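## Task

Shake the feeder tray in small jogs until 20 to 22 tablets sit in the clear vial, spilling none. At the end the tray must rest against its stop and the vial must stand upright directly on the table, with nothing held in place by the robot. Then open the gripper and move the arms away.

## Robot and tools

Robot: two Doosan M1013 six-joint arms, left_arm and right_arm, each ending in a Robotiq 140 two-finger gripper. The names are labels only, not image sides. Bases in the scene frame: left_arm at (-0.021, +0.543, 0) m, quat_wxyz (+0.998, 0, 0, -0.065); right_arm at (-0.049, -0.535, 0) m, quat_wxyz (+0.996, 0, 0, +0.088).

Frames: the scene frame has its origin on the table top midway between the arms, +z up, +x out over the table, left_arm on the +y side. Reported gripper poses (end_effector_position in metres, end_effector_quat_wxyz) and velocities (m/s, rad/s) are in this frame; printed positions may be off, more so at long reach. Each gripper has its own axes: fingers point along +z, close along y. end_effector_position is the spot between closed pads; closed fingertips reach about 33 mm past it, open ones about 9 mm. Closing pushes the tips about 24 mm further out, so keep that clearance above surfaces.

Row layout (used by both motion tools): 18 numbers, each in [-1, 1]. First nine are left_arm: dx, dy, dz, rx, ry, rz, then left_gripper position, force_limit, speed. Next nine are the same for right_arm/right_gripper. Always send all 18, even when one arm is idle. dx..rz are an offset, not a pose: a displacement from the gripper's measured pose at the start of the action, expressed in that gripper's own axes. Scale: 1.0 = 0.6 m for dx, dy, dz and 180 degrees for the rotation; rx, ry, rz form a single rotation vector. Finger numbers are absolute settings: position +1 fully open (140 mm), about -0.8 pads touching, -1 closes until blocked; force_limit -1/0/+1 gives roughly 14/60/107 N on parts up to 40 mm wide; speed -1/0/+1 gives roughly 30/140/250 mm/s. A 0 in these slots is a real command, so resend the previous three values to leave a gripper alone.

execute_actions(actions): a list of actions; each action is a table of up to 15 rows, one row per control step of 1/30 s; a short table repeats its last row to fill 15 steps. Every row's offset counts from the pose at the start of that action (for a call's first action, the last pose reported), not from the preceding row. An empty list just returns state and images. Each step the command is clipped to within 70 mm and 16 degrees of the measured pose, so large offsets need several actions; afterwards the arm goes no further than its last clipped target. Position wins over orientation if both cannot be met.

move(target, speed, stop_force, blocking): target is one 18-number row, offsets from the pose in the most recent result that shows one. Each gripper travels in a straight line; both paths finish together, lasting 0.5 to 10 s (cut off at 10 s). speed is path top speed in m/s, 0.002 to 0.5, default 0.25; turning up to twice that in rad/s. stop_force (N, 20 to 80, shared by both arms) ends an arm's path when it feels that much extra push along its travel direction; use it only at very low speed, not when the gripper also rotates, and omit it when backing off something the gripper presses. It is refused before 0.2 s of scene time and together with blocking=false. blocking=false returns after 0.5 s while motion continues; then use wait or stop before further commands. Result adds a move: line (done, off_target, moving, held, fault, contact) plus limits such as paced or held, and each gripper's distance from its target.

wait(seconds): 0 to 10; arms hold their last command; returns early if a running move ends. stop: brakes a running move (needs room; fingers keep going). zoom_image(camera, region): region [x0, y0, x1, y1] pixels, at most 504 by 504, on cam_head_left, cam_head_right, cam_left_wrist or cam_right_wrist (all 504x504; wrist ones are fisheye). read_manual(section): licence texts only. finished_scene(scene): ends the given scene number after the last command has been held; irreversible; reports success. Replying without a tool call ends everything.

Result lines: state line per arm; Hand target = pose the controller now drives toward; step readings of end_effector_position, with HELD marking steps held back; object_status 0 moving, 1 blocked while opening, 2 blocked while closing (a grip), 3 reached position or pads met; position_measured in counts, 3 open to 230 pads met; Joint torques; Flange force (noisy, includes held weight, may read no reading); pose unreachable = clearance check altered the command; MOTOR HOT and fault lines. To squeeze harder on a held part, raise force_limit and change position slightly (-1 to -0.98).

Cautions: arms are stiff, so pressing even slightly past a contact can trip a fault. Torque reaching a joint load limit (waist/shoulder 319, elbow 150, wrist joints 42.3 N m) or 144 N outside force stops that arm for 10 s. Avoid arm-to-arm contact, slams, drops and anything leaving the table. Jog the tray gently so no tablet spills, watch the count in the cameras, then set the tray back on its stop, leave the vial upright on the table unsupported, open and retract. Loose objects may occasionally get nudged. Holding loads heats motors; overheating brakes the arm.

Each tool is called after ">>>" as a command line: name --argument value for each argument, lists and objects as JSON in quotes; but a table of rows of numbers goes row by row, as --pt "numbers of a row", without its own name.

## Session

>>> execute_actions --actions '[]'

Scene clock: 0.00 s.
left_arm: end_effector_position=(+0.4954, +0.1303, +0.1780) position_measured=3 object_status=3 end_effector_quat_wxyz=(+0.248, +0.827, -0.419, +0.280) end_effector_velocity=(-0.001, -0.001, -0.000) end_effector_angular_velocity=(+0.000, +0.001, -0.002) | right_arm: end_effector_position=(+0.5912, -0.4197, +0.3224) position_measured=3 object_status=3 end_effector_quat_wxyz=(-0.001, +0.996, +0.089, +0.001) end_effector_velocity=(-0.000, +0.000, -0.000) end_effector_angular_velocity=(+0.000, +0.001, -0.000)
Joint positions: left_arm=[-0.375  0.065  2.191 -1.111  0.514  2.903] | right_arm=[-0.052  0.163  1.604  0.001  1.372  1.516]
Joint velocities: left_arm=[-0.002 -0.     0.001  0.     0.001 -0.   ] | right_arm=[0.    0.    0.    0.    0.001 0.   ]
Joint torques (N m, as the joint torque sensors report them, + toward a larger angle): no reading
Flange force (N, the push that the arm receives, along the gripper's own x y z axes): no reading
Hand target (left_arm): +0.495, +0.130, +0.178; +0.248, +0.827, -0.419, +0.280
Hand target (right_arm): +0.591, -0.420, +0.322; -0.001, +0.996, +0.089, +0.001

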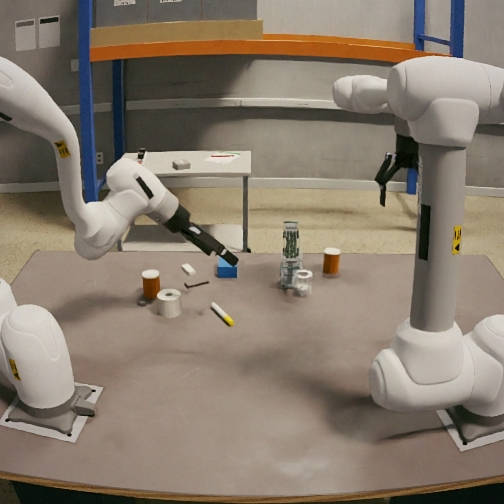

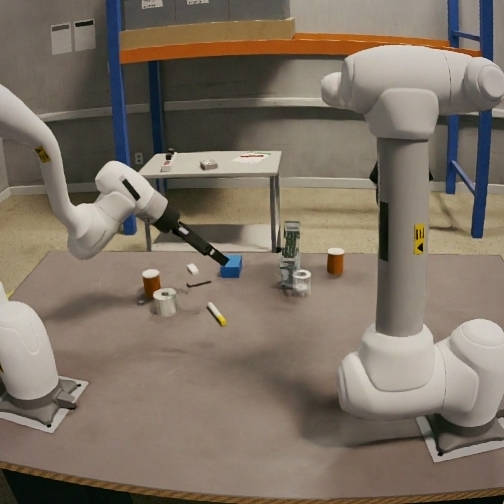

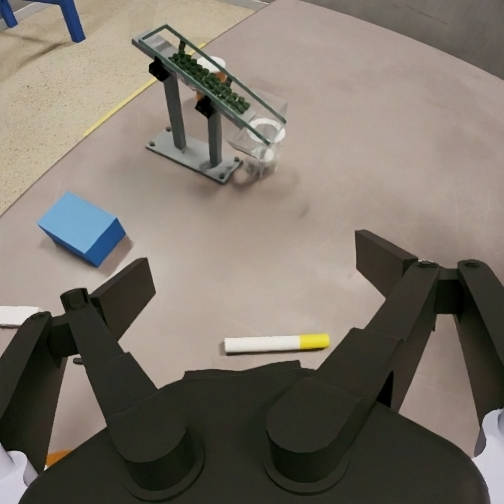

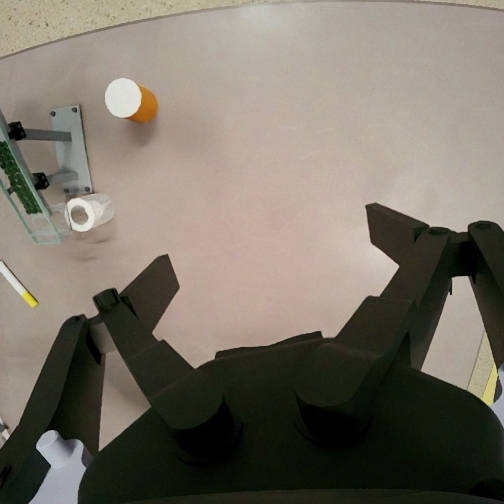

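>>> zoom_image --camera "cam_left_wrist" --region '[120, 10, 310, 200]'

>>> zoom_image --camera "cam_head_left" --region '[250, 210, 350, 310]'

>>> zoom_image --camera "cam_right_wrist" --region '[0, 80, 180, 260]'

Region (120, 10, 310, 200) of cam_left_wrist's 504x504 image, scaled by 2.653, with more detail than that image has.

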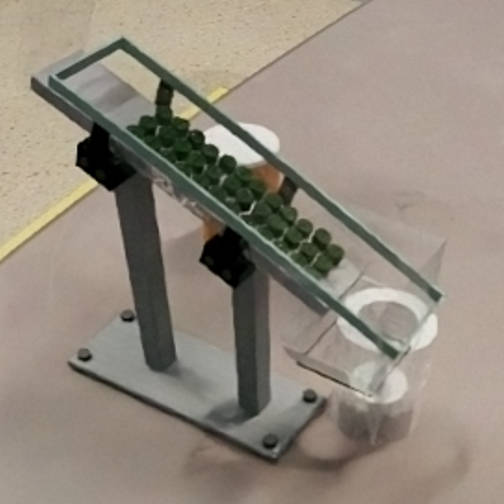

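Region (250, 210, 350, 310) of cam_head_left's 504x504 image, scaled by 5.040, with more detail than that image has.

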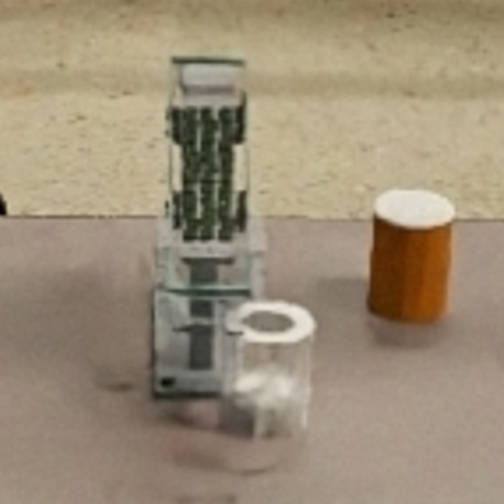

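Region (0, 80, 180, 260) of cam_right_wrist's 504x504 image, scaled by 2.800, with more detail than that image has.

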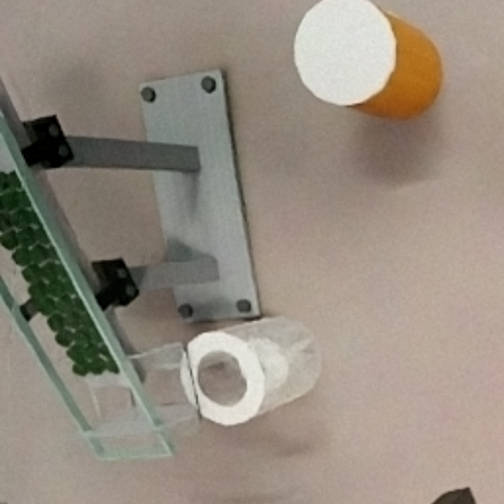

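>>> move --target '[0,0,-0.1,0,0,0,1,0,0,0.07,-0.39,0,0,0,0.0567,1,0,0]'

Scene clock: 16.27 s.
left_arm: end_effector_position=(+0.4799, +0.1690, +0.2212) position_measured=3 object_status=3 end_effector_quat_wxyz=(+0.248, +0.827, -0.419, +0.280) end_effector_velocity=(+0.000, -0.000, +0.000) end_effector_angular_velocity=(+0.000, -0.000, +0.000) | right_arm: end_effector_position=(+0.5909, -0.1818, +0.3223) position_measured=3 object_status=3 end_effector_quat_wxyz=(-0.001, +1.000, +0.000, +0.000) end_effector_velocity=(+0.001, -0.001, +0.001) end_effector_angular_velocity=(-0.000, -0.001, -0.002)
Joint positions: left_arm=[-0.316 -0.033  2.195 -0.982  0.602  2.794] | right_arm=[0.28  0.291 1.444 0.002 1.405 2.026]
Joint velocities: left_arm=[-0.  0. -0.  0. -0. -0.] | right_arm=[-0.001 -0.    -0.001 -0.001  0.     0.001]
Joint torques (N m, as the joint torque sensors report them, + toward a larger angle): left_arm=[ -1.19 -30.46 -33.93   0.81  -0.22   0.01] | right_arm=[  1.71 -73.59 -40.47   4.42  -0.5    0.26]
Flange force (N, the push that the arm receives, along the gripper's own x y z axes): left_arm=[-0.6 -2.1 -1.7] | right_arm=[6.8 -0.1 -1.0]
Hand target (left_arm): +0.480, +0.169, +0.221; +0.248, +0.827, -0.419, +0.280
Hand target (right_arm): +0.591, -0.182, +0.322; -0.001, +1.000, +0.000, +0.000
Off the commanded pose (left_arm): 0.000 m, 0 deg.
Off the commanded pose (right_arm): 0.000 m, 0 deg.
move: done

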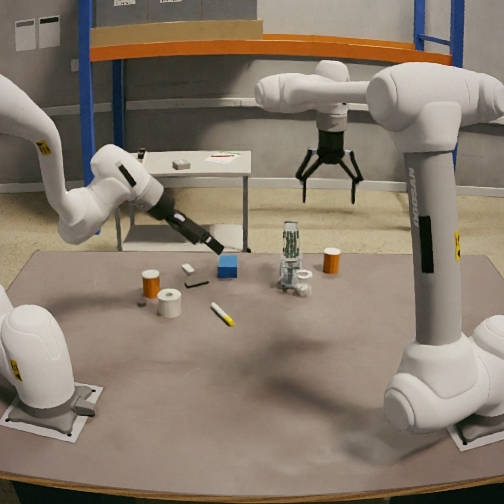

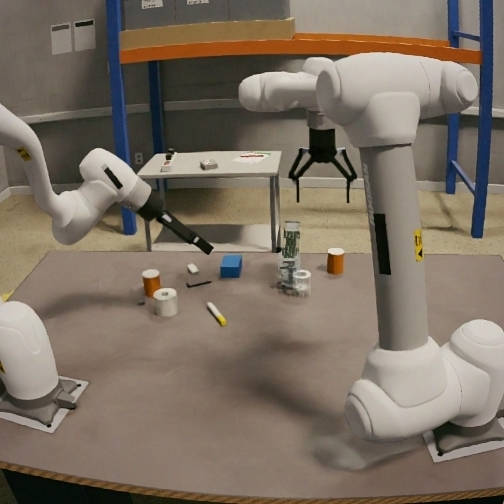

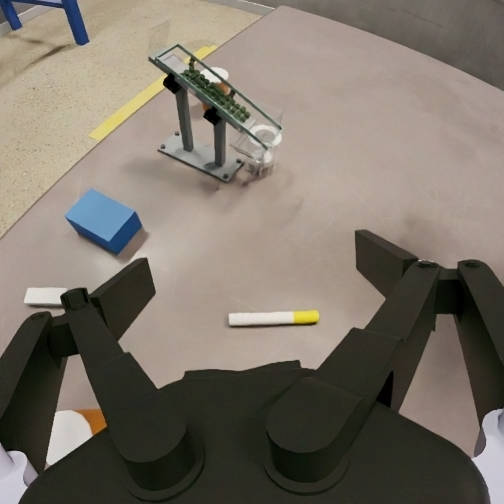

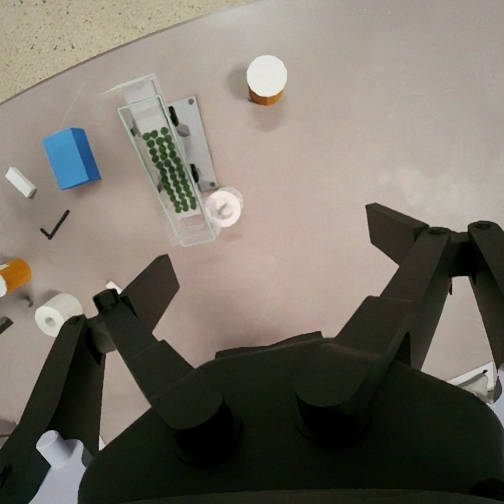

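>>> zoom_image --camera "cam_right_wrist" --region '[90, 60, 290, 260]'

Region (90, 60, 290, 260) of cam_right_wrist's 504x504 image, scaled by 2.520, with more detail than that image has.

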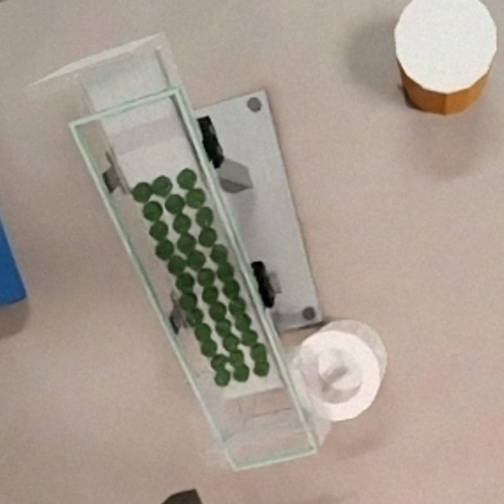

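>>> move --target '[0,0,0,0,0,0,1,0,0,-0.09,-0.14,0.1,0,0,0,1,0,0]'

>>> zoom_image --camera "cam_right_wrist" --region '[130, 20, 380, 270]'

Scene clock: 38.37 s.
left_arm: end_effector_position=(+0.4799, +0.1690, +0.2213) position_measured=3 object_status=3 end_effector_quat_wxyz=(+0.248, +0.827, -0.419, +0.280) end_effector_velocity=(-0.001, +0.000, -0.001) end_effector_angular_velocity=(+0.001, +0.001, -0.000) | right_arm: end_effector_position=(+0.5369, -0.0977, +0.2623) position_measured=3 object_status=3 end_effector_quat_wxyz=(-0.001, +1.000, +0.000, +0.000) end_effector_velocity=(+0.000, +0.000, +0.000) end_effector_angular_velocity=(+0.000, -0.001, +0.001)
Joint positions: left_arm=[-0.316 -0.033  2.195 -0.982  0.602  2.794] | right_arm=[0.417 0.312 1.526 0.002 1.302 2.163]
Joint velocities: left_arm=[-0.     0.     0.002  0.    -0.     0.   ] | right_arm=[ 0.     0.    -0.    -0.    -0.001 -0.001]
Joint torques (N m, as the joint torque sensors report them, + toward a larger angle): left_arm=[ -0.5  -29.95 -32.42   0.84  -0.02   0.42] | right_arm=[ -0.82 -75.94 -38.81   4.25  -0.33   0.27]
Flange force (N, the push that the arm receives, along the gripper's own x y z axes): left_arm=[3.3 -0.2 -1.8] | right_arm=[7.4 -6.3 0.1]
Hand target (left_arm): +0.480, +0.169, +0.221; +0.248, +0.827, -0.419, +0.280
Hand target (right_arm): +0.537, -0.098, +0.262; -0.001, +1.000, +0.000, +0.000
Off the commanded pose (left_arm): 0.000 m, 0 deg.
Off the commanded pose (right_arm): 0.000 m, 0 deg.
move: done

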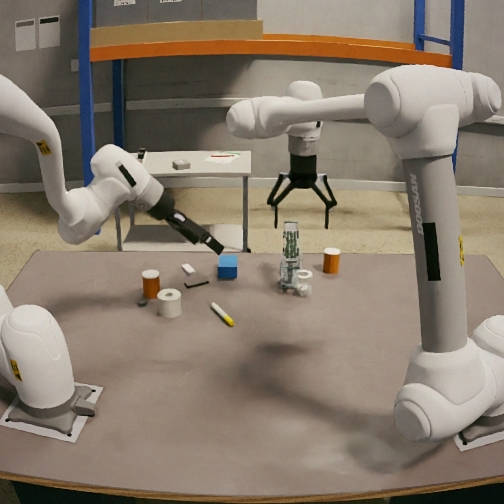

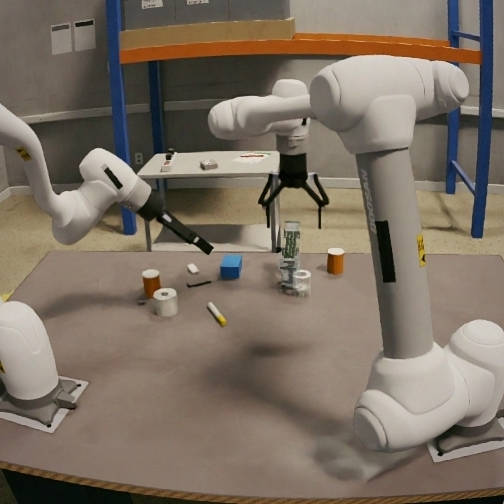

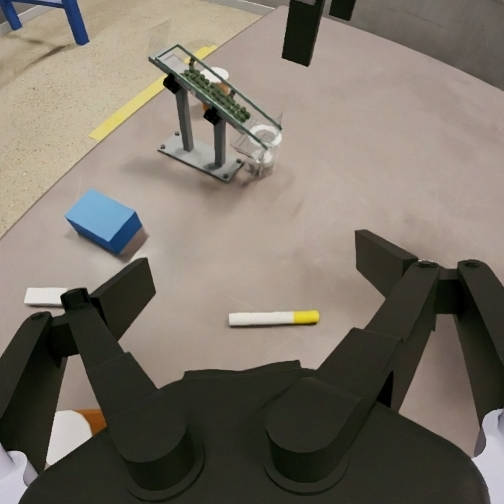

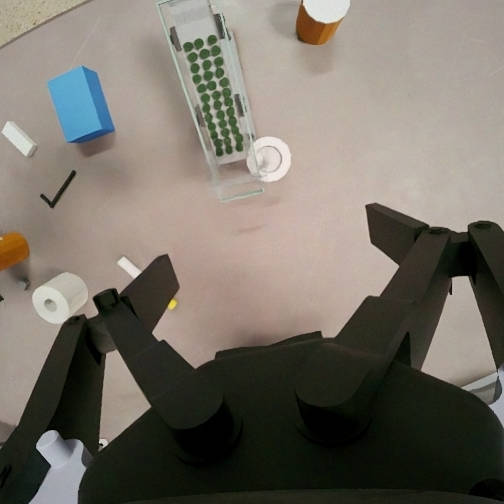

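Region (130, 20, 380, 270) of cam_right_wrist's 504x504 image, scaled by 2.016, with more detail than that image has.

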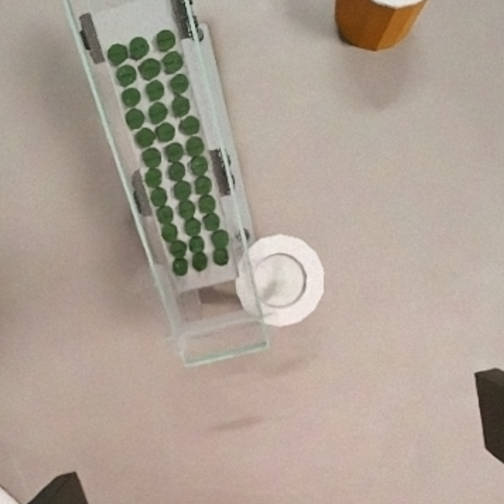

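>>> move --target '[0.032,0.268,0.422,0.299,0.165,-0.135,1,0,0,0.3,-0.04,-0.1,0,0,0,1,0,0]'

Scene clock: 63.00 s.
left_arm: end_effector_position=(+0.4207, -0.0891, +0.0786) position_measured=3 object_status=3 end_effector_quat_wxyz=(-0.001, +0.819, +0.000, +0.574) end_effector_velocity=(-0.001, -0.001, +0.000) end_effector_angular_velocity=(+0.000, +0.000, -0.001) | right_arm: end_effector_position=(+0.7169, -0.0739, +0.3222) position_measured=3 object_status=3 end_effector_quat_wxyz=(-0.001, +1.000, +0.000, +0.000) end_effector_velocity=(+0.001, -0.001, +0.000) end_effector_angular_velocity=(-0.001, -0.002, -0.000)
Joint positions: left_arm=[-1.294  0.596  1.985 -1.643 -1.201  2.173] | right_arm=[0.326 0.569 1.038 0.002 1.533 2.072]
Joint velocities: left_arm=[-0.001  0.    -0.001 -0.001  0.     0.001] | right_arm=[-0.     0.    -0.    -0.001 -0.001 -0.   ]
Joint torques (N m, as the joint torque sensors report them, + toward a larger angle): left_arm=[ -0.49 -72.06 -15.2    0.49  -2.22   0.02] | right_arm=[  1.02 -98.55 -41.28   4.65  -0.26   0.17]
Flange force (N, the push that the arm receives, along the gripper's own x y z axes): left_arm=[7.3 2.2 -0.7] | right_arm=[3.7 -0.5 -0.9]
Hand target (left_arm): +0.421, -0.089, +0.078; -0.001, +0.819, +0.000, +0.574
Hand target (right_arm): +0.717, -0.074, +0.322; -0.001, +1.000, +0.000, +0.000
Off the commanded pose (left_arm): 0.001 m, 0 deg.
Off the commanded pose (right_arm): 0.000 m, 0 deg.
move: done

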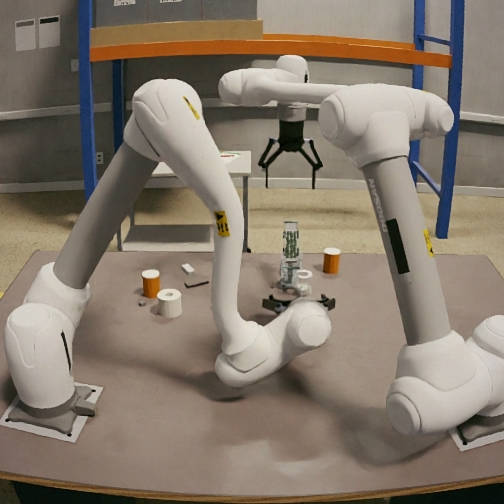

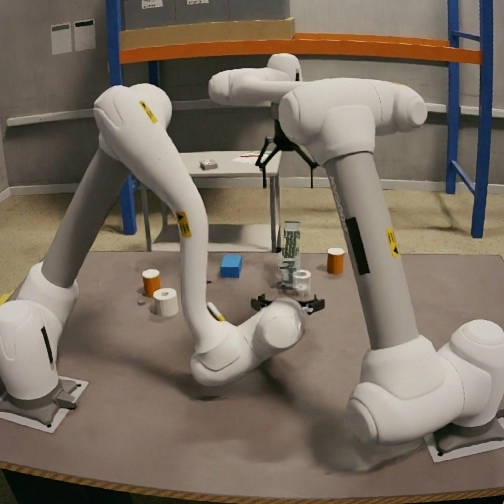

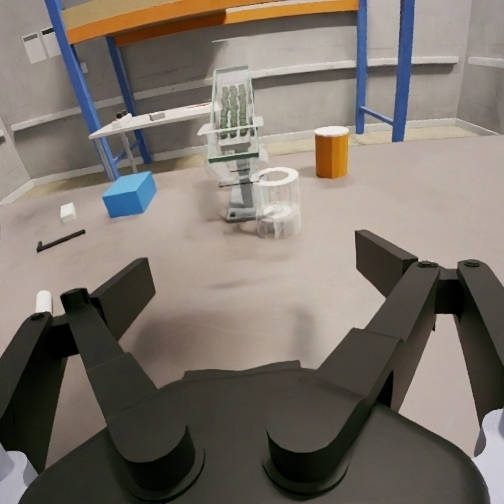

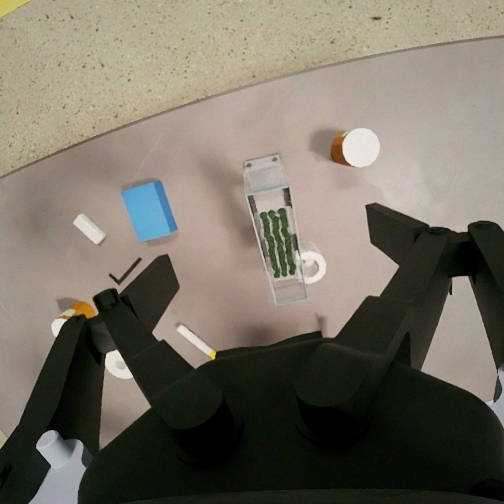

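>>> zoom_image --camera "cam_left_wrist" --region '[160, 50, 350, 250]'

>>> zoom_image --camera "cam_right_wrist" --region '[190, 130, 380, 320]'

Region (160, 50, 350, 250) of cam_left_wrist's 504x504 image, scaled by 2.520, with more detail than that image has; it fills the left 479 columns of this view, and the rest is white.

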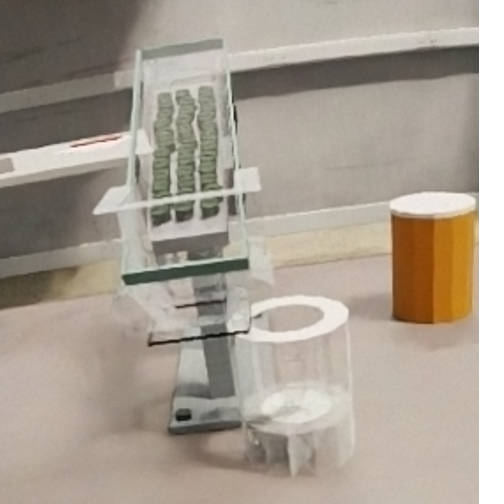

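Region (190, 130, 380, 320) of cam_right_wrist's 504x504 image, scaled by 2.653, with more detail than that image has.

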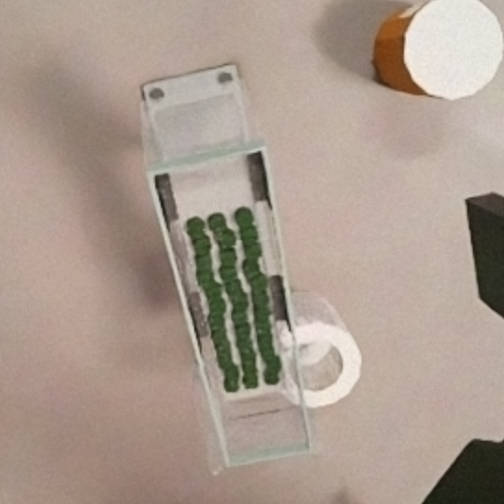

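>>> move --target '[0.015,0.027,0.207,0,0,0,1,0,0,0,0,0,0,0,0,1,0,0]' --speed 0.15

Scene clock: 69.73 s.
left_arm: end_effector_position=(+0.5406, -0.1051, +0.0448) position_measured=3 object_status=3 end_effector_quat_wxyz=(-0.001, +0.819, +0.000, +0.574) end_effector_velocity=(+0.000, -0.000, -0.000) end_effector_angular_velocity=(-0.000, +0.001, -0.000) | right_arm: end_effector_position=(+0.7169, -0.0739, +0.3222) position_measured=3 object_status=3 end_effector_quat_wxyz=(-0.001, +1.000, +0.000, +0.000) end_effector_velocity=(-0.000, +0.001, +0.000) end_effector_angular_velocity=(+0.000, -0.000, -0.000)
Joint positions: left_arm=[-1.125  0.69   1.886 -1.502 -1.111  2.178] | right_arm=[0.326 0.569 1.038 0.002 1.533 2.072]
Joint velocities: left_arm=[ 0.     0.    -0.     0.     0.001  0.   ] | right_arm=[ 0.     0.    -0.     0.    -0.     0.001]
Joint torques (N m, as the joint torque sensors report them, + toward a larger angle): left_arm=[  0.87 -83.28 -17.54   1.28  -2.65  -0.14] | right_arm=[  -0.79 -101.61  -42.      4.69   -0.14    0.08]
Flange force (N, the push that the arm receives, along the gripper's own x y z axes): left_arm=[3.1 2.2 -0.5] | right_arm=[5.4 -4.4 0.6]
Hand target (left_arm): +0.541, -0.105, +0.045; -0.001, +0.819, +0.000, +0.574
Hand target (right_arm): +0.717, -0.074, +0.322; -0.001, +1.000, +0.000, +0.000
Off the commanded pose (left_arm): 0.000 m, 0 deg.
Off the commanded pose (right_arm): 0.000 m, 0 deg.
move: done

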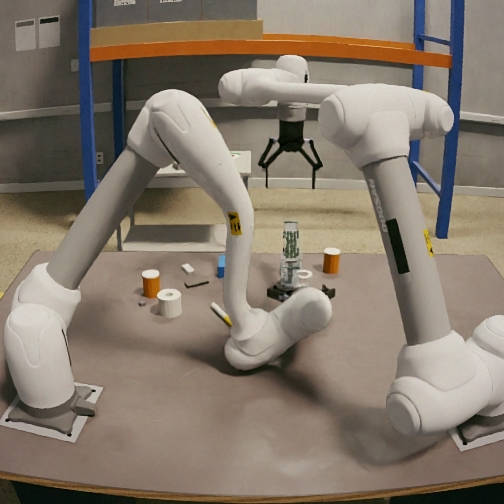

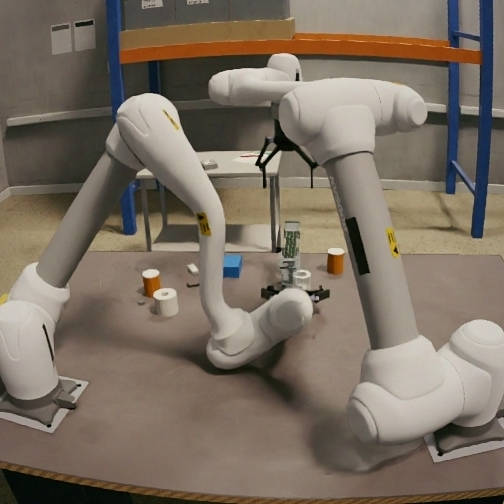

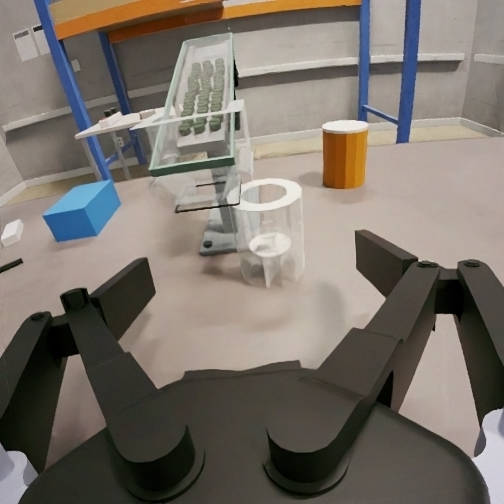

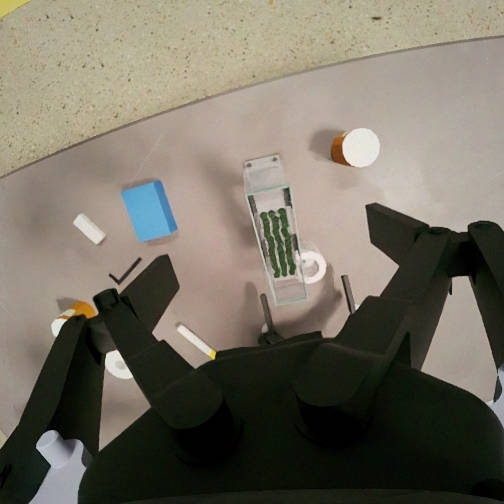

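>>> move --target '[0.031,0.017,0.085,0,0,0,1,0,0,0,0,0,0,0,0,1,0,0]' --speed 0.1

>>> move --target '[0,0,0,0,0,0,0.15,-0.6,0,0,0,0,0,0,0,1,0,0]'

Scene clock: 81.10 s.
left_arm: end_effector_position=(+0.5949, -0.1152, +0.0450) position_measured=3 object_status=3 end_effector_quat_wxyz=(-0.001, +0.819, +0.000, +0.574) end_effector_velocity=(+0.000, +0.001, +0.000) end_effector_angular_velocity=(+0.002, -0.000, +0.000) | right_arm: end_effector_position=(+0.7169, -0.0739, +0.3222) position_measured=3 object_status=3 end_effector_quat_wxyz=(-0.001, +1.000, +0.000, +0.000) end_effector_velocity=(+0.000, +0.000, -0.000) end_effector_angular_velocity=(+0.000, -0.001, +0.001)
Joint positions: left_arm=[-1.058  0.718  1.821 -1.463 -1.071  2.215] | right_arm=[0.326 0.569 1.038 0.002 1.533 2.072]
Joint velocities: left_arm=[ 0.001 -0.     0.     0.    -0.001  0.001] | right_arm=[ 0.    -0.     0.001 -0.    -0.002 -0.   ]
Joint torques (N m, as the joint torque sensors report them, + toward a larger angle): left_arm=[ -0.61 -88.58 -19.07   1.02  -2.03  -0.27] | right_arm=[ -0.64 -99.44 -40.25   4.44   0.03   0.5 ]
Flange force (N, the push that the arm receives, along the gripper's own x y z axes): left_arm=[1.7 2.3 2.8] | right_arm=[6.8 -4.1 -1.9]
Hand target (left_arm): +0.595, -0.115, +0.045; -0.001, +0.819, +0.000, +0.574
Hand target (right_arm): +0.717, -0.074, +0.322; -0.001, +1.000, +0.000, +0.000
Off the commanded pose (left_arm): 0.000 m, 0 deg.
Off the commanded pose (right_arm): 0.000 m, 0 deg.
move: done

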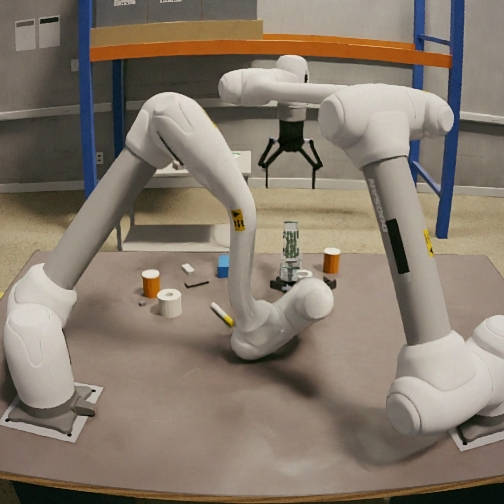

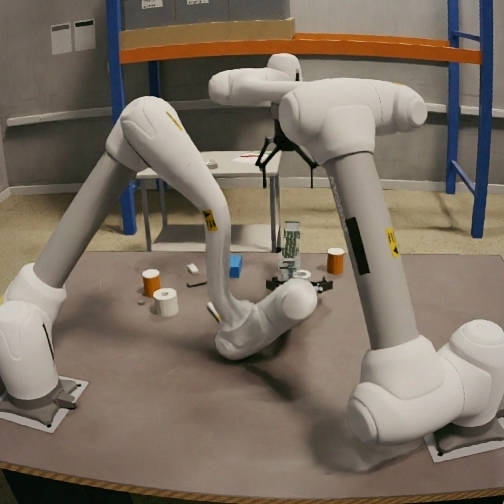

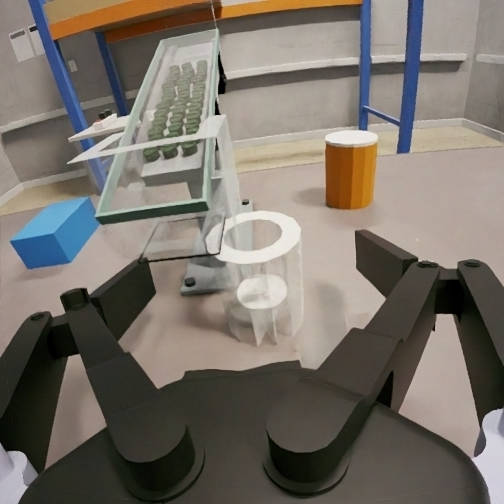

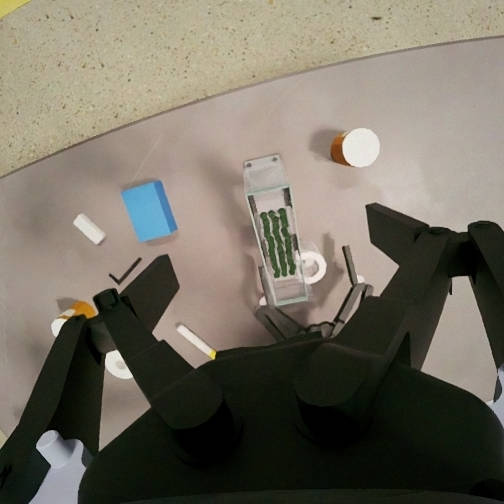

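Scene clock: 81.80 s.
left_arm: end_effector_position=(+0.5949, -0.1152, +0.0450) position_measured=110 object_status=0 end_effector_quat_wxyz=(-0.001, +0.819, +0.000, +0.574) end_effector_velocity=(-0.001, -0.001, +0.000) end_effector_angular_velocity=(-0.003, -0.001, -0.000) | right_arm: end_effector_position=(+0.7169, -0.0739, +0.3222) position_measured=3 object_status=3 end_effector_quat_wxyz=(-0.001, +1.000, +0.000, +0.000) end_effector_velocity=(+0.001, -0.001, +0.000) end_effector_angular_velocity=(-0.000, -0.001, -0.003)
Joint positions: left_arm=[-1.058  0.718  1.821 -1.463 -1.071  2.215] | right_arm=[0.326 0.569 1.038 0.002 1.533 2.072]
Joint velocities: left_arm=[-0.002 -0.    -0.    -0.    -0.001 -0.003] | right_arm=[-0.001  0.    -0.    -0.001 -0.     0.002]
Joint torques (N m, as the joint torque sensors report them, + toward a larger angle): left_arm=[  0.45 -86.24 -20.37   1.99  -2.26   0.43] | right_arm=[  2.07 -99.15 -42.25   4.42   0.17   0.29]
Flange force (N, the push that the arm receives, along the gripper's own x y z axes): left_arm=[2.8 -0.8 -3.0] | right_arm=[2.7 2.1 1.5]
Hand target (left_arm): +0.595, -0.115, +0.045; -0.001, +0.819, +0.000, +0.574
Hand target (right_arm): +0.717, -0.074, +0.322; -0.001, +1.000, +0.000, +0.000
Off the commanded pose (left_arm): 0.000 m, 0 deg.
Off the commanded pose (right_arm): 0.000 m, 0 deg.
move: done

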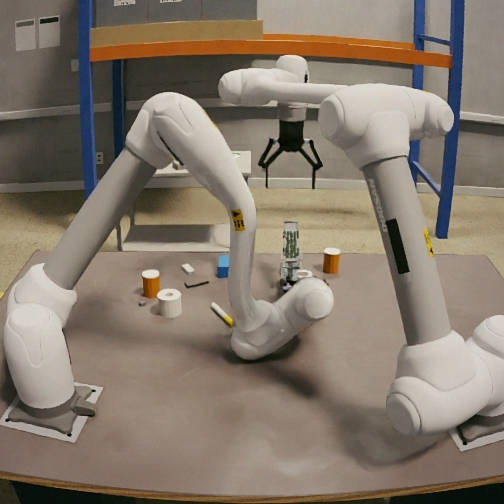

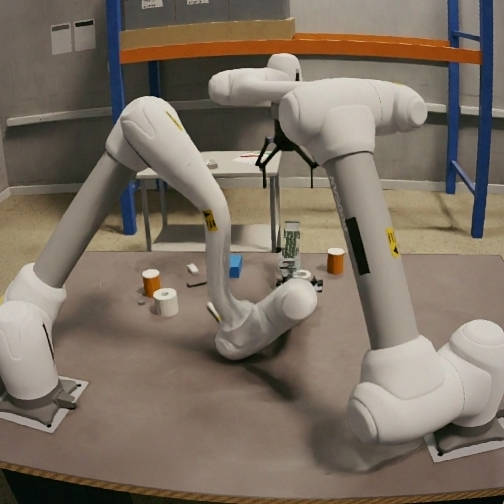

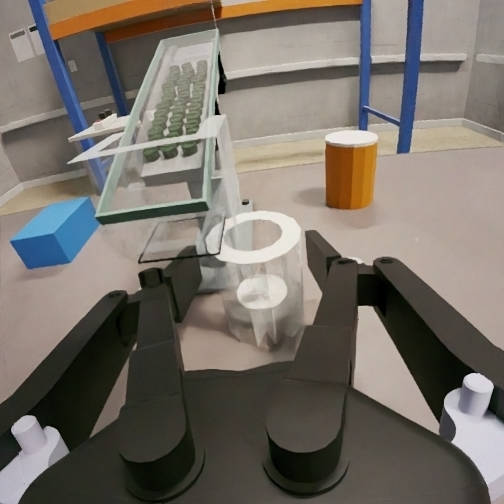

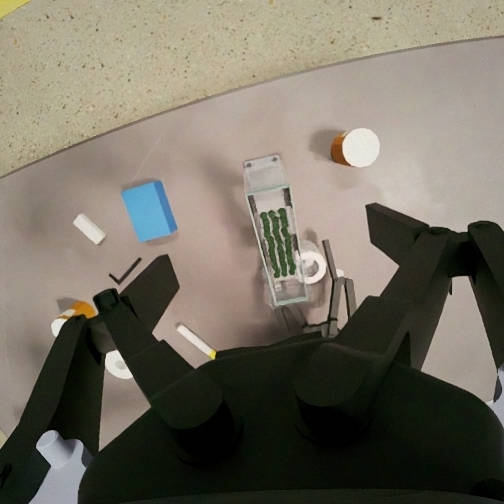

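>>> move --target '[-0.011,0,0.004,0,0,0,0.15,-0.6,0,-0.3,-0.015,0,0,0,0,1,0,0]'

>>> move --target '[0,0,0,0,0,0,-1,-0.7,-0.6,0,0,0,0,0,0,1,0,0]'

>>> zoom_image --camera "cam_right_wrist" --region '[190, 80, 350, 240]'

Scene clock: 97.17 s.
left_arm: end_effector_position=(+0.5949, -0.1153, +0.0429) position_measured=110 object_status=3 end_effector_quat_wxyz=(-0.001, +0.819, +0.001, +0.574) end_effector_velocity=(-0.000, -0.001, +0.000) end_effector_angular_velocity=(-0.001, -0.001, -0.000) | right_arm: end_effector_position=(+0.5368, -0.0647, +0.3224) position_measured=3 object_status=3 end_effector_quat_wxyz=(-0.001, +1.000, +0.000, +0.000) end_effector_velocity=(+0.001, -0.001, +0.000) end_effector_angular_velocity=(-0.000, -0.001, -0.002)
Joint positions: left_arm=[-1.058  0.721  1.821 -1.461 -1.071  2.21 ] | right_arm=[0.453 0.324 1.4   0.002 1.416 2.199]
Joint velocities: left_arm=[-0.001 -0.    -0.    -0.    -0.001 -0.   ] | right_arm=[-0.001  0.    -0.    -0.001  0.     0.   ]
Joint torques (N m, as the joint torque sensors report them, + toward a larger angle): left_arm=[  2.94 -72.29 -14.82   2.56  -2.77   0.05] | right_arm=[  0.74 -76.17 -40.29   4.51  -0.34   0.34]
Flange force (N, the push that the arm receives, along the gripper's own x y z axes): left_arm=[20.9 -0.1 -13.2] | right_arm=[5.4 -2.0 -1.3]
Hand target (left_arm): +0.595, -0.115, +0.043; -0.001, +0.819, +0.001, +0.574
Hand target (right_arm): +0.537, -0.065, +0.322; -0.001, +1.000, +0.000, +0.000
Off the commanded pose (left_arm): 0.005 m, 0 deg.
Off the commanded pose (right_arm): 0.000 m, 0 deg.
FORCE FAULT: contact force on the left arm reached its limit, and that arm stopped for 10 seconds. The contact can be on any part of that arm, not only on its tool. That time counts as 18 of the actions that you can send in this scene. That arm's remaining commands of this call were not run. That arm holds still and accepts commands again. Move the arm away from the contact; if what it grips holds it there, let go first. Pushing or pulling that hard again can fault the arm again.
move: fault (left_arm)

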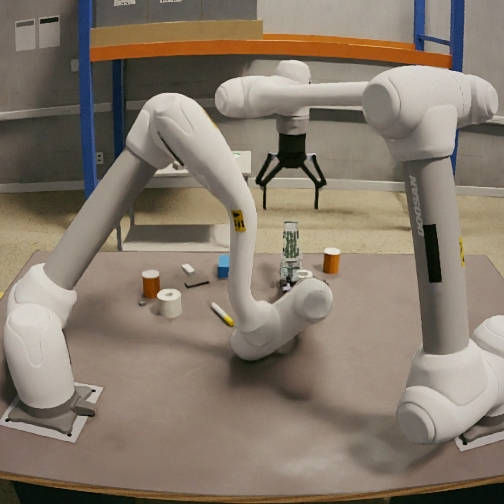

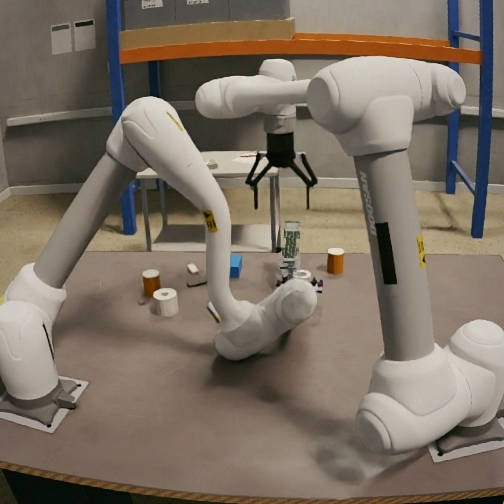

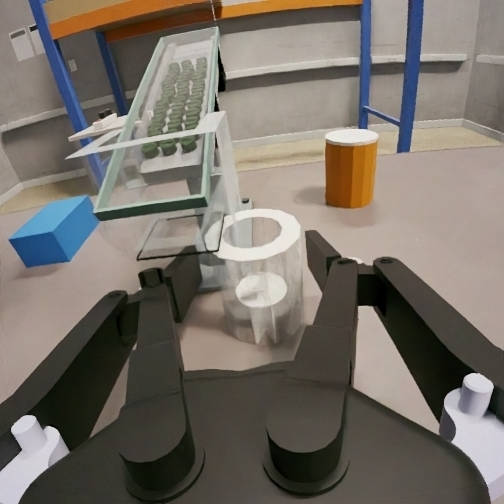

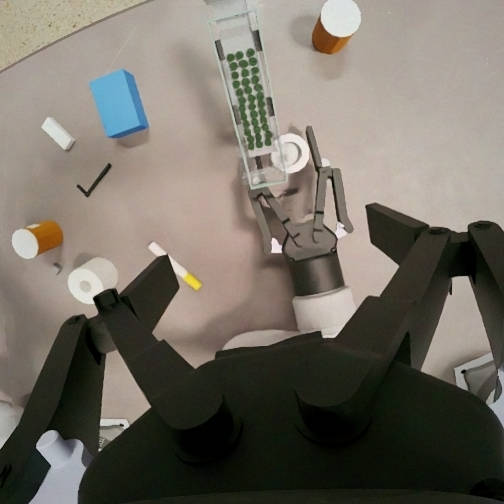

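not run: a fault stop came before this call.

Region (190, 80, 350, 240) of cam_right_wrist's 504x504 image, scaled by 3.150, with more detail than that image has.

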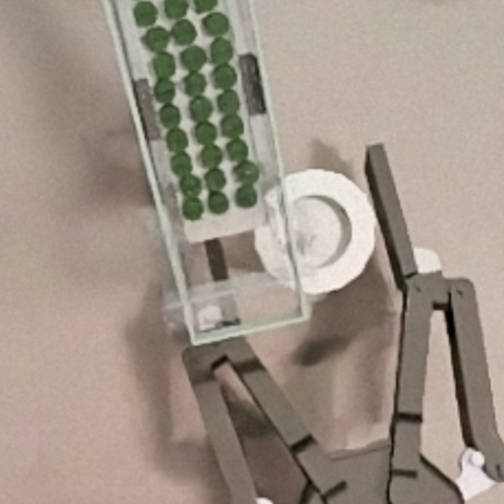

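>>> move --target '[0.0063,0,-0.0023,0,0,0,0.15,-0.6,0,0,0,0,0,0,0,1,0,0]' --speed 0.03

>>> move --target '[0,0,0,0,0,0,-1,-0.7,-0.6,0,0,0,0,0,0,1,0,0]'

>>> zoom_image --camera "cam_right_wrist" --region '[190, 80, 350, 240]'

Scene clock: 102.33 s.
left_arm: end_effector_position=(+0.5949, -0.1153, +0.0469) position_measured=110 object_status=3 end_effector_quat_wxyz=(-0.001, +0.819, +0.001, +0.574) end_effector_velocity=(+0.000, +0.000, +0.000) end_effector_angular_velocity=(+0.000, -0.000, +0.000) | right_arm: end_effector_position=(+0.5368, -0.0647, +0.3224) position_measured=3 object_status=3 end_effector_quat_wxyz=(-0.001, +1.000, +0.000, +0.000) end_effector_velocity=(+0.001, -0.001, -0.000) end_effector_angular_velocity=(+0.001, -0.000, -0.003)
Joint positions: left_arm=[-1.058  0.716  1.821 -1.464 -1.07   2.216] | right_arm=[0.453 0.324 1.4   0.002 1.416 2.199]
Joint velocities: left_arm=[ 0. -0.  0.  0. -0. -0.] | right_arm=[-0.001  0.     0.     0.001 -0.001  0.002]
Joint torques (N m, as the joint torque sensors report them, + toward a larger angle): left_arm=[  1.28 -86.83 -19.16   1.06  -2.31   0.21] | right_arm=[ -1.03 -80.52 -42.37   4.43   0.02   0.54]
Flange force (N, the push that the arm receives, along the gripper's own x y z axes): left_arm=[2.0 1.7 -1.0] | right_arm=[5.6 -5.4 3.5]
Hand target (left_arm): +0.595, -0.115, +0.047; -0.001, +0.819, +0.001, +0.574
Hand target (right_arm): +0.537, -0.065, +0.322; -0.001, +1.000, +0.000, +0.000
Off the commanded pose (left_arm): 0.000 m, 0 deg.
Off the commanded pose (right_arm): 0.000 m, 0 deg.
move: done

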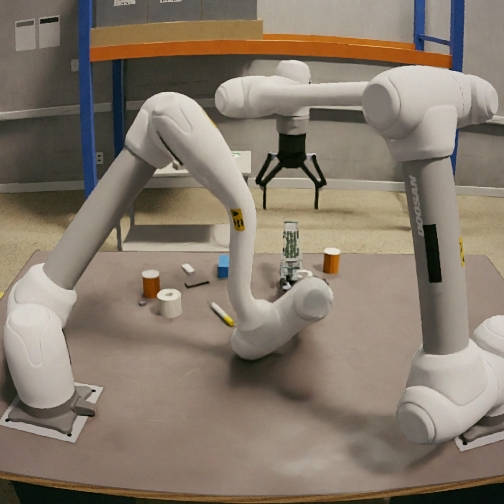

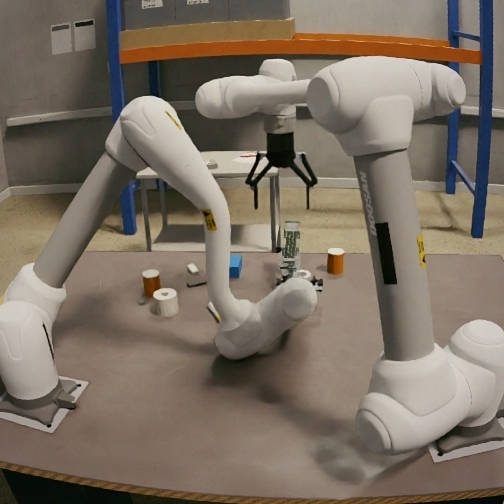

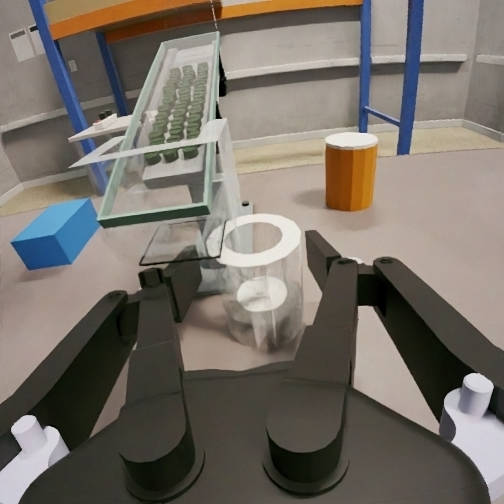

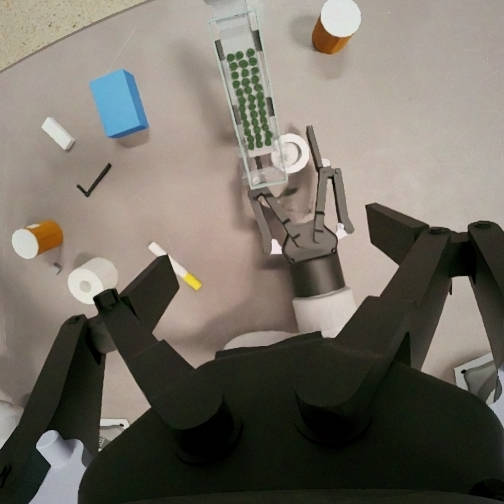

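Scene clock: 102.87 s.
left_arm: end_effector_position=(+0.5949, -0.1153, +0.0469) position_measured=148 object_status=2 end_effector_quat_wxyz=(-0.001, +0.819, +0.001, +0.574) end_effector_velocity=(+0.001, -0.000, +0.001) end_effector_angular_velocity=(-0.001, -0.001, +0.001) | right_arm: end_effector_position=(+0.5368, -0.0647, +0.3224) position_measured=3 object_status=3 end_effector_quat_wxyz=(-0.001, +1.000, +0.000, +0.000) end_effector_velocity=(-0.000, -0.000, -0.000) end_effector_angular_velocity=(-0.001, +0.001, +0.001)
Joint positions: left_arm=[-1.058  0.716  1.821 -1.464 -1.07   2.216] | right_arm=[0.453 0.324 1.4   0.002 1.416 2.199]
Joint velocities: left_arm=[ 0.001  0.    -0.001 -0.    -0.    -0.   ] | right_arm=[ 0.     0.     0.     0.     0.001 -0.001]
Joint torques (N m, as the joint torque sensors report them, + toward a larger angle): left_arm=[  0.93 -85.84 -19.     1.23  -1.72   0.31] | right_arm=[ -0.28 -75.5  -39.51   4.95   0.19   0.68]
Flange force (N, the push that the arm receives, along the gripper's own x y z axes): left_arm=[3.2 1.1 -1.7] | right_arm=[4.7 -3.3 -1.7]
Hand target (left_arm): +0.595, -0.115, +0.047; -0.001, +0.819, +0.001, +0.574
Hand target (right_arm): +0.537, -0.065, +0.322; -0.001, +1.000, +0.000, +0.000
Off the commanded pose (left_arm): 0.000 m, 0 deg.
Off the commanded pose (right_arm): 0.000 m, 0 deg.
move: done

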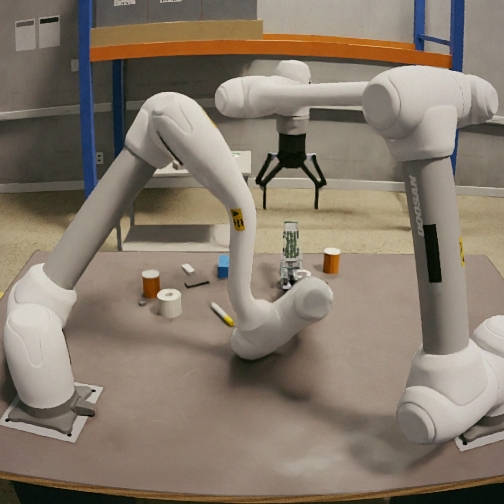

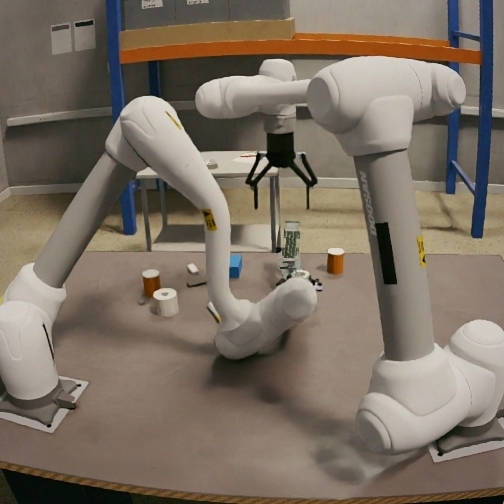

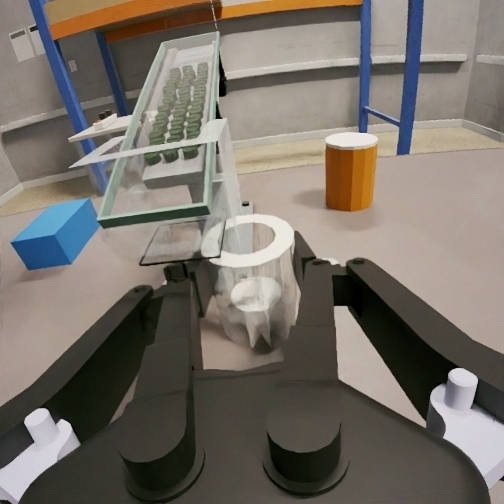

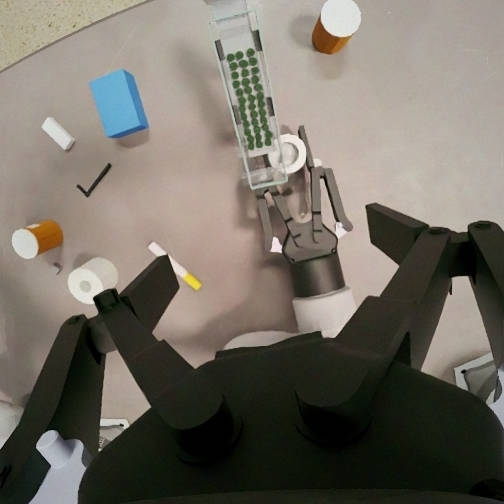

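Region (190, 80, 350, 240) of cam_right_wrist's 504x504 image, scaled by 3.150, with more detail than that image has.

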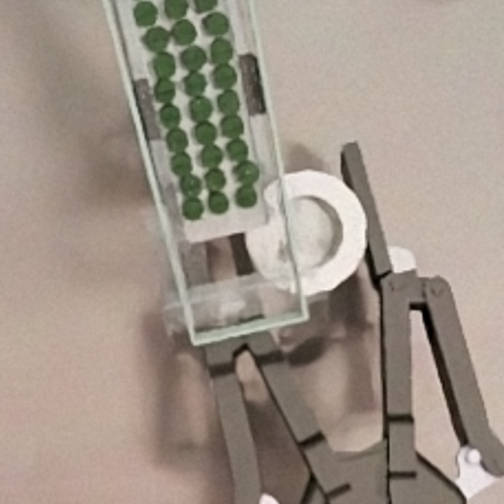

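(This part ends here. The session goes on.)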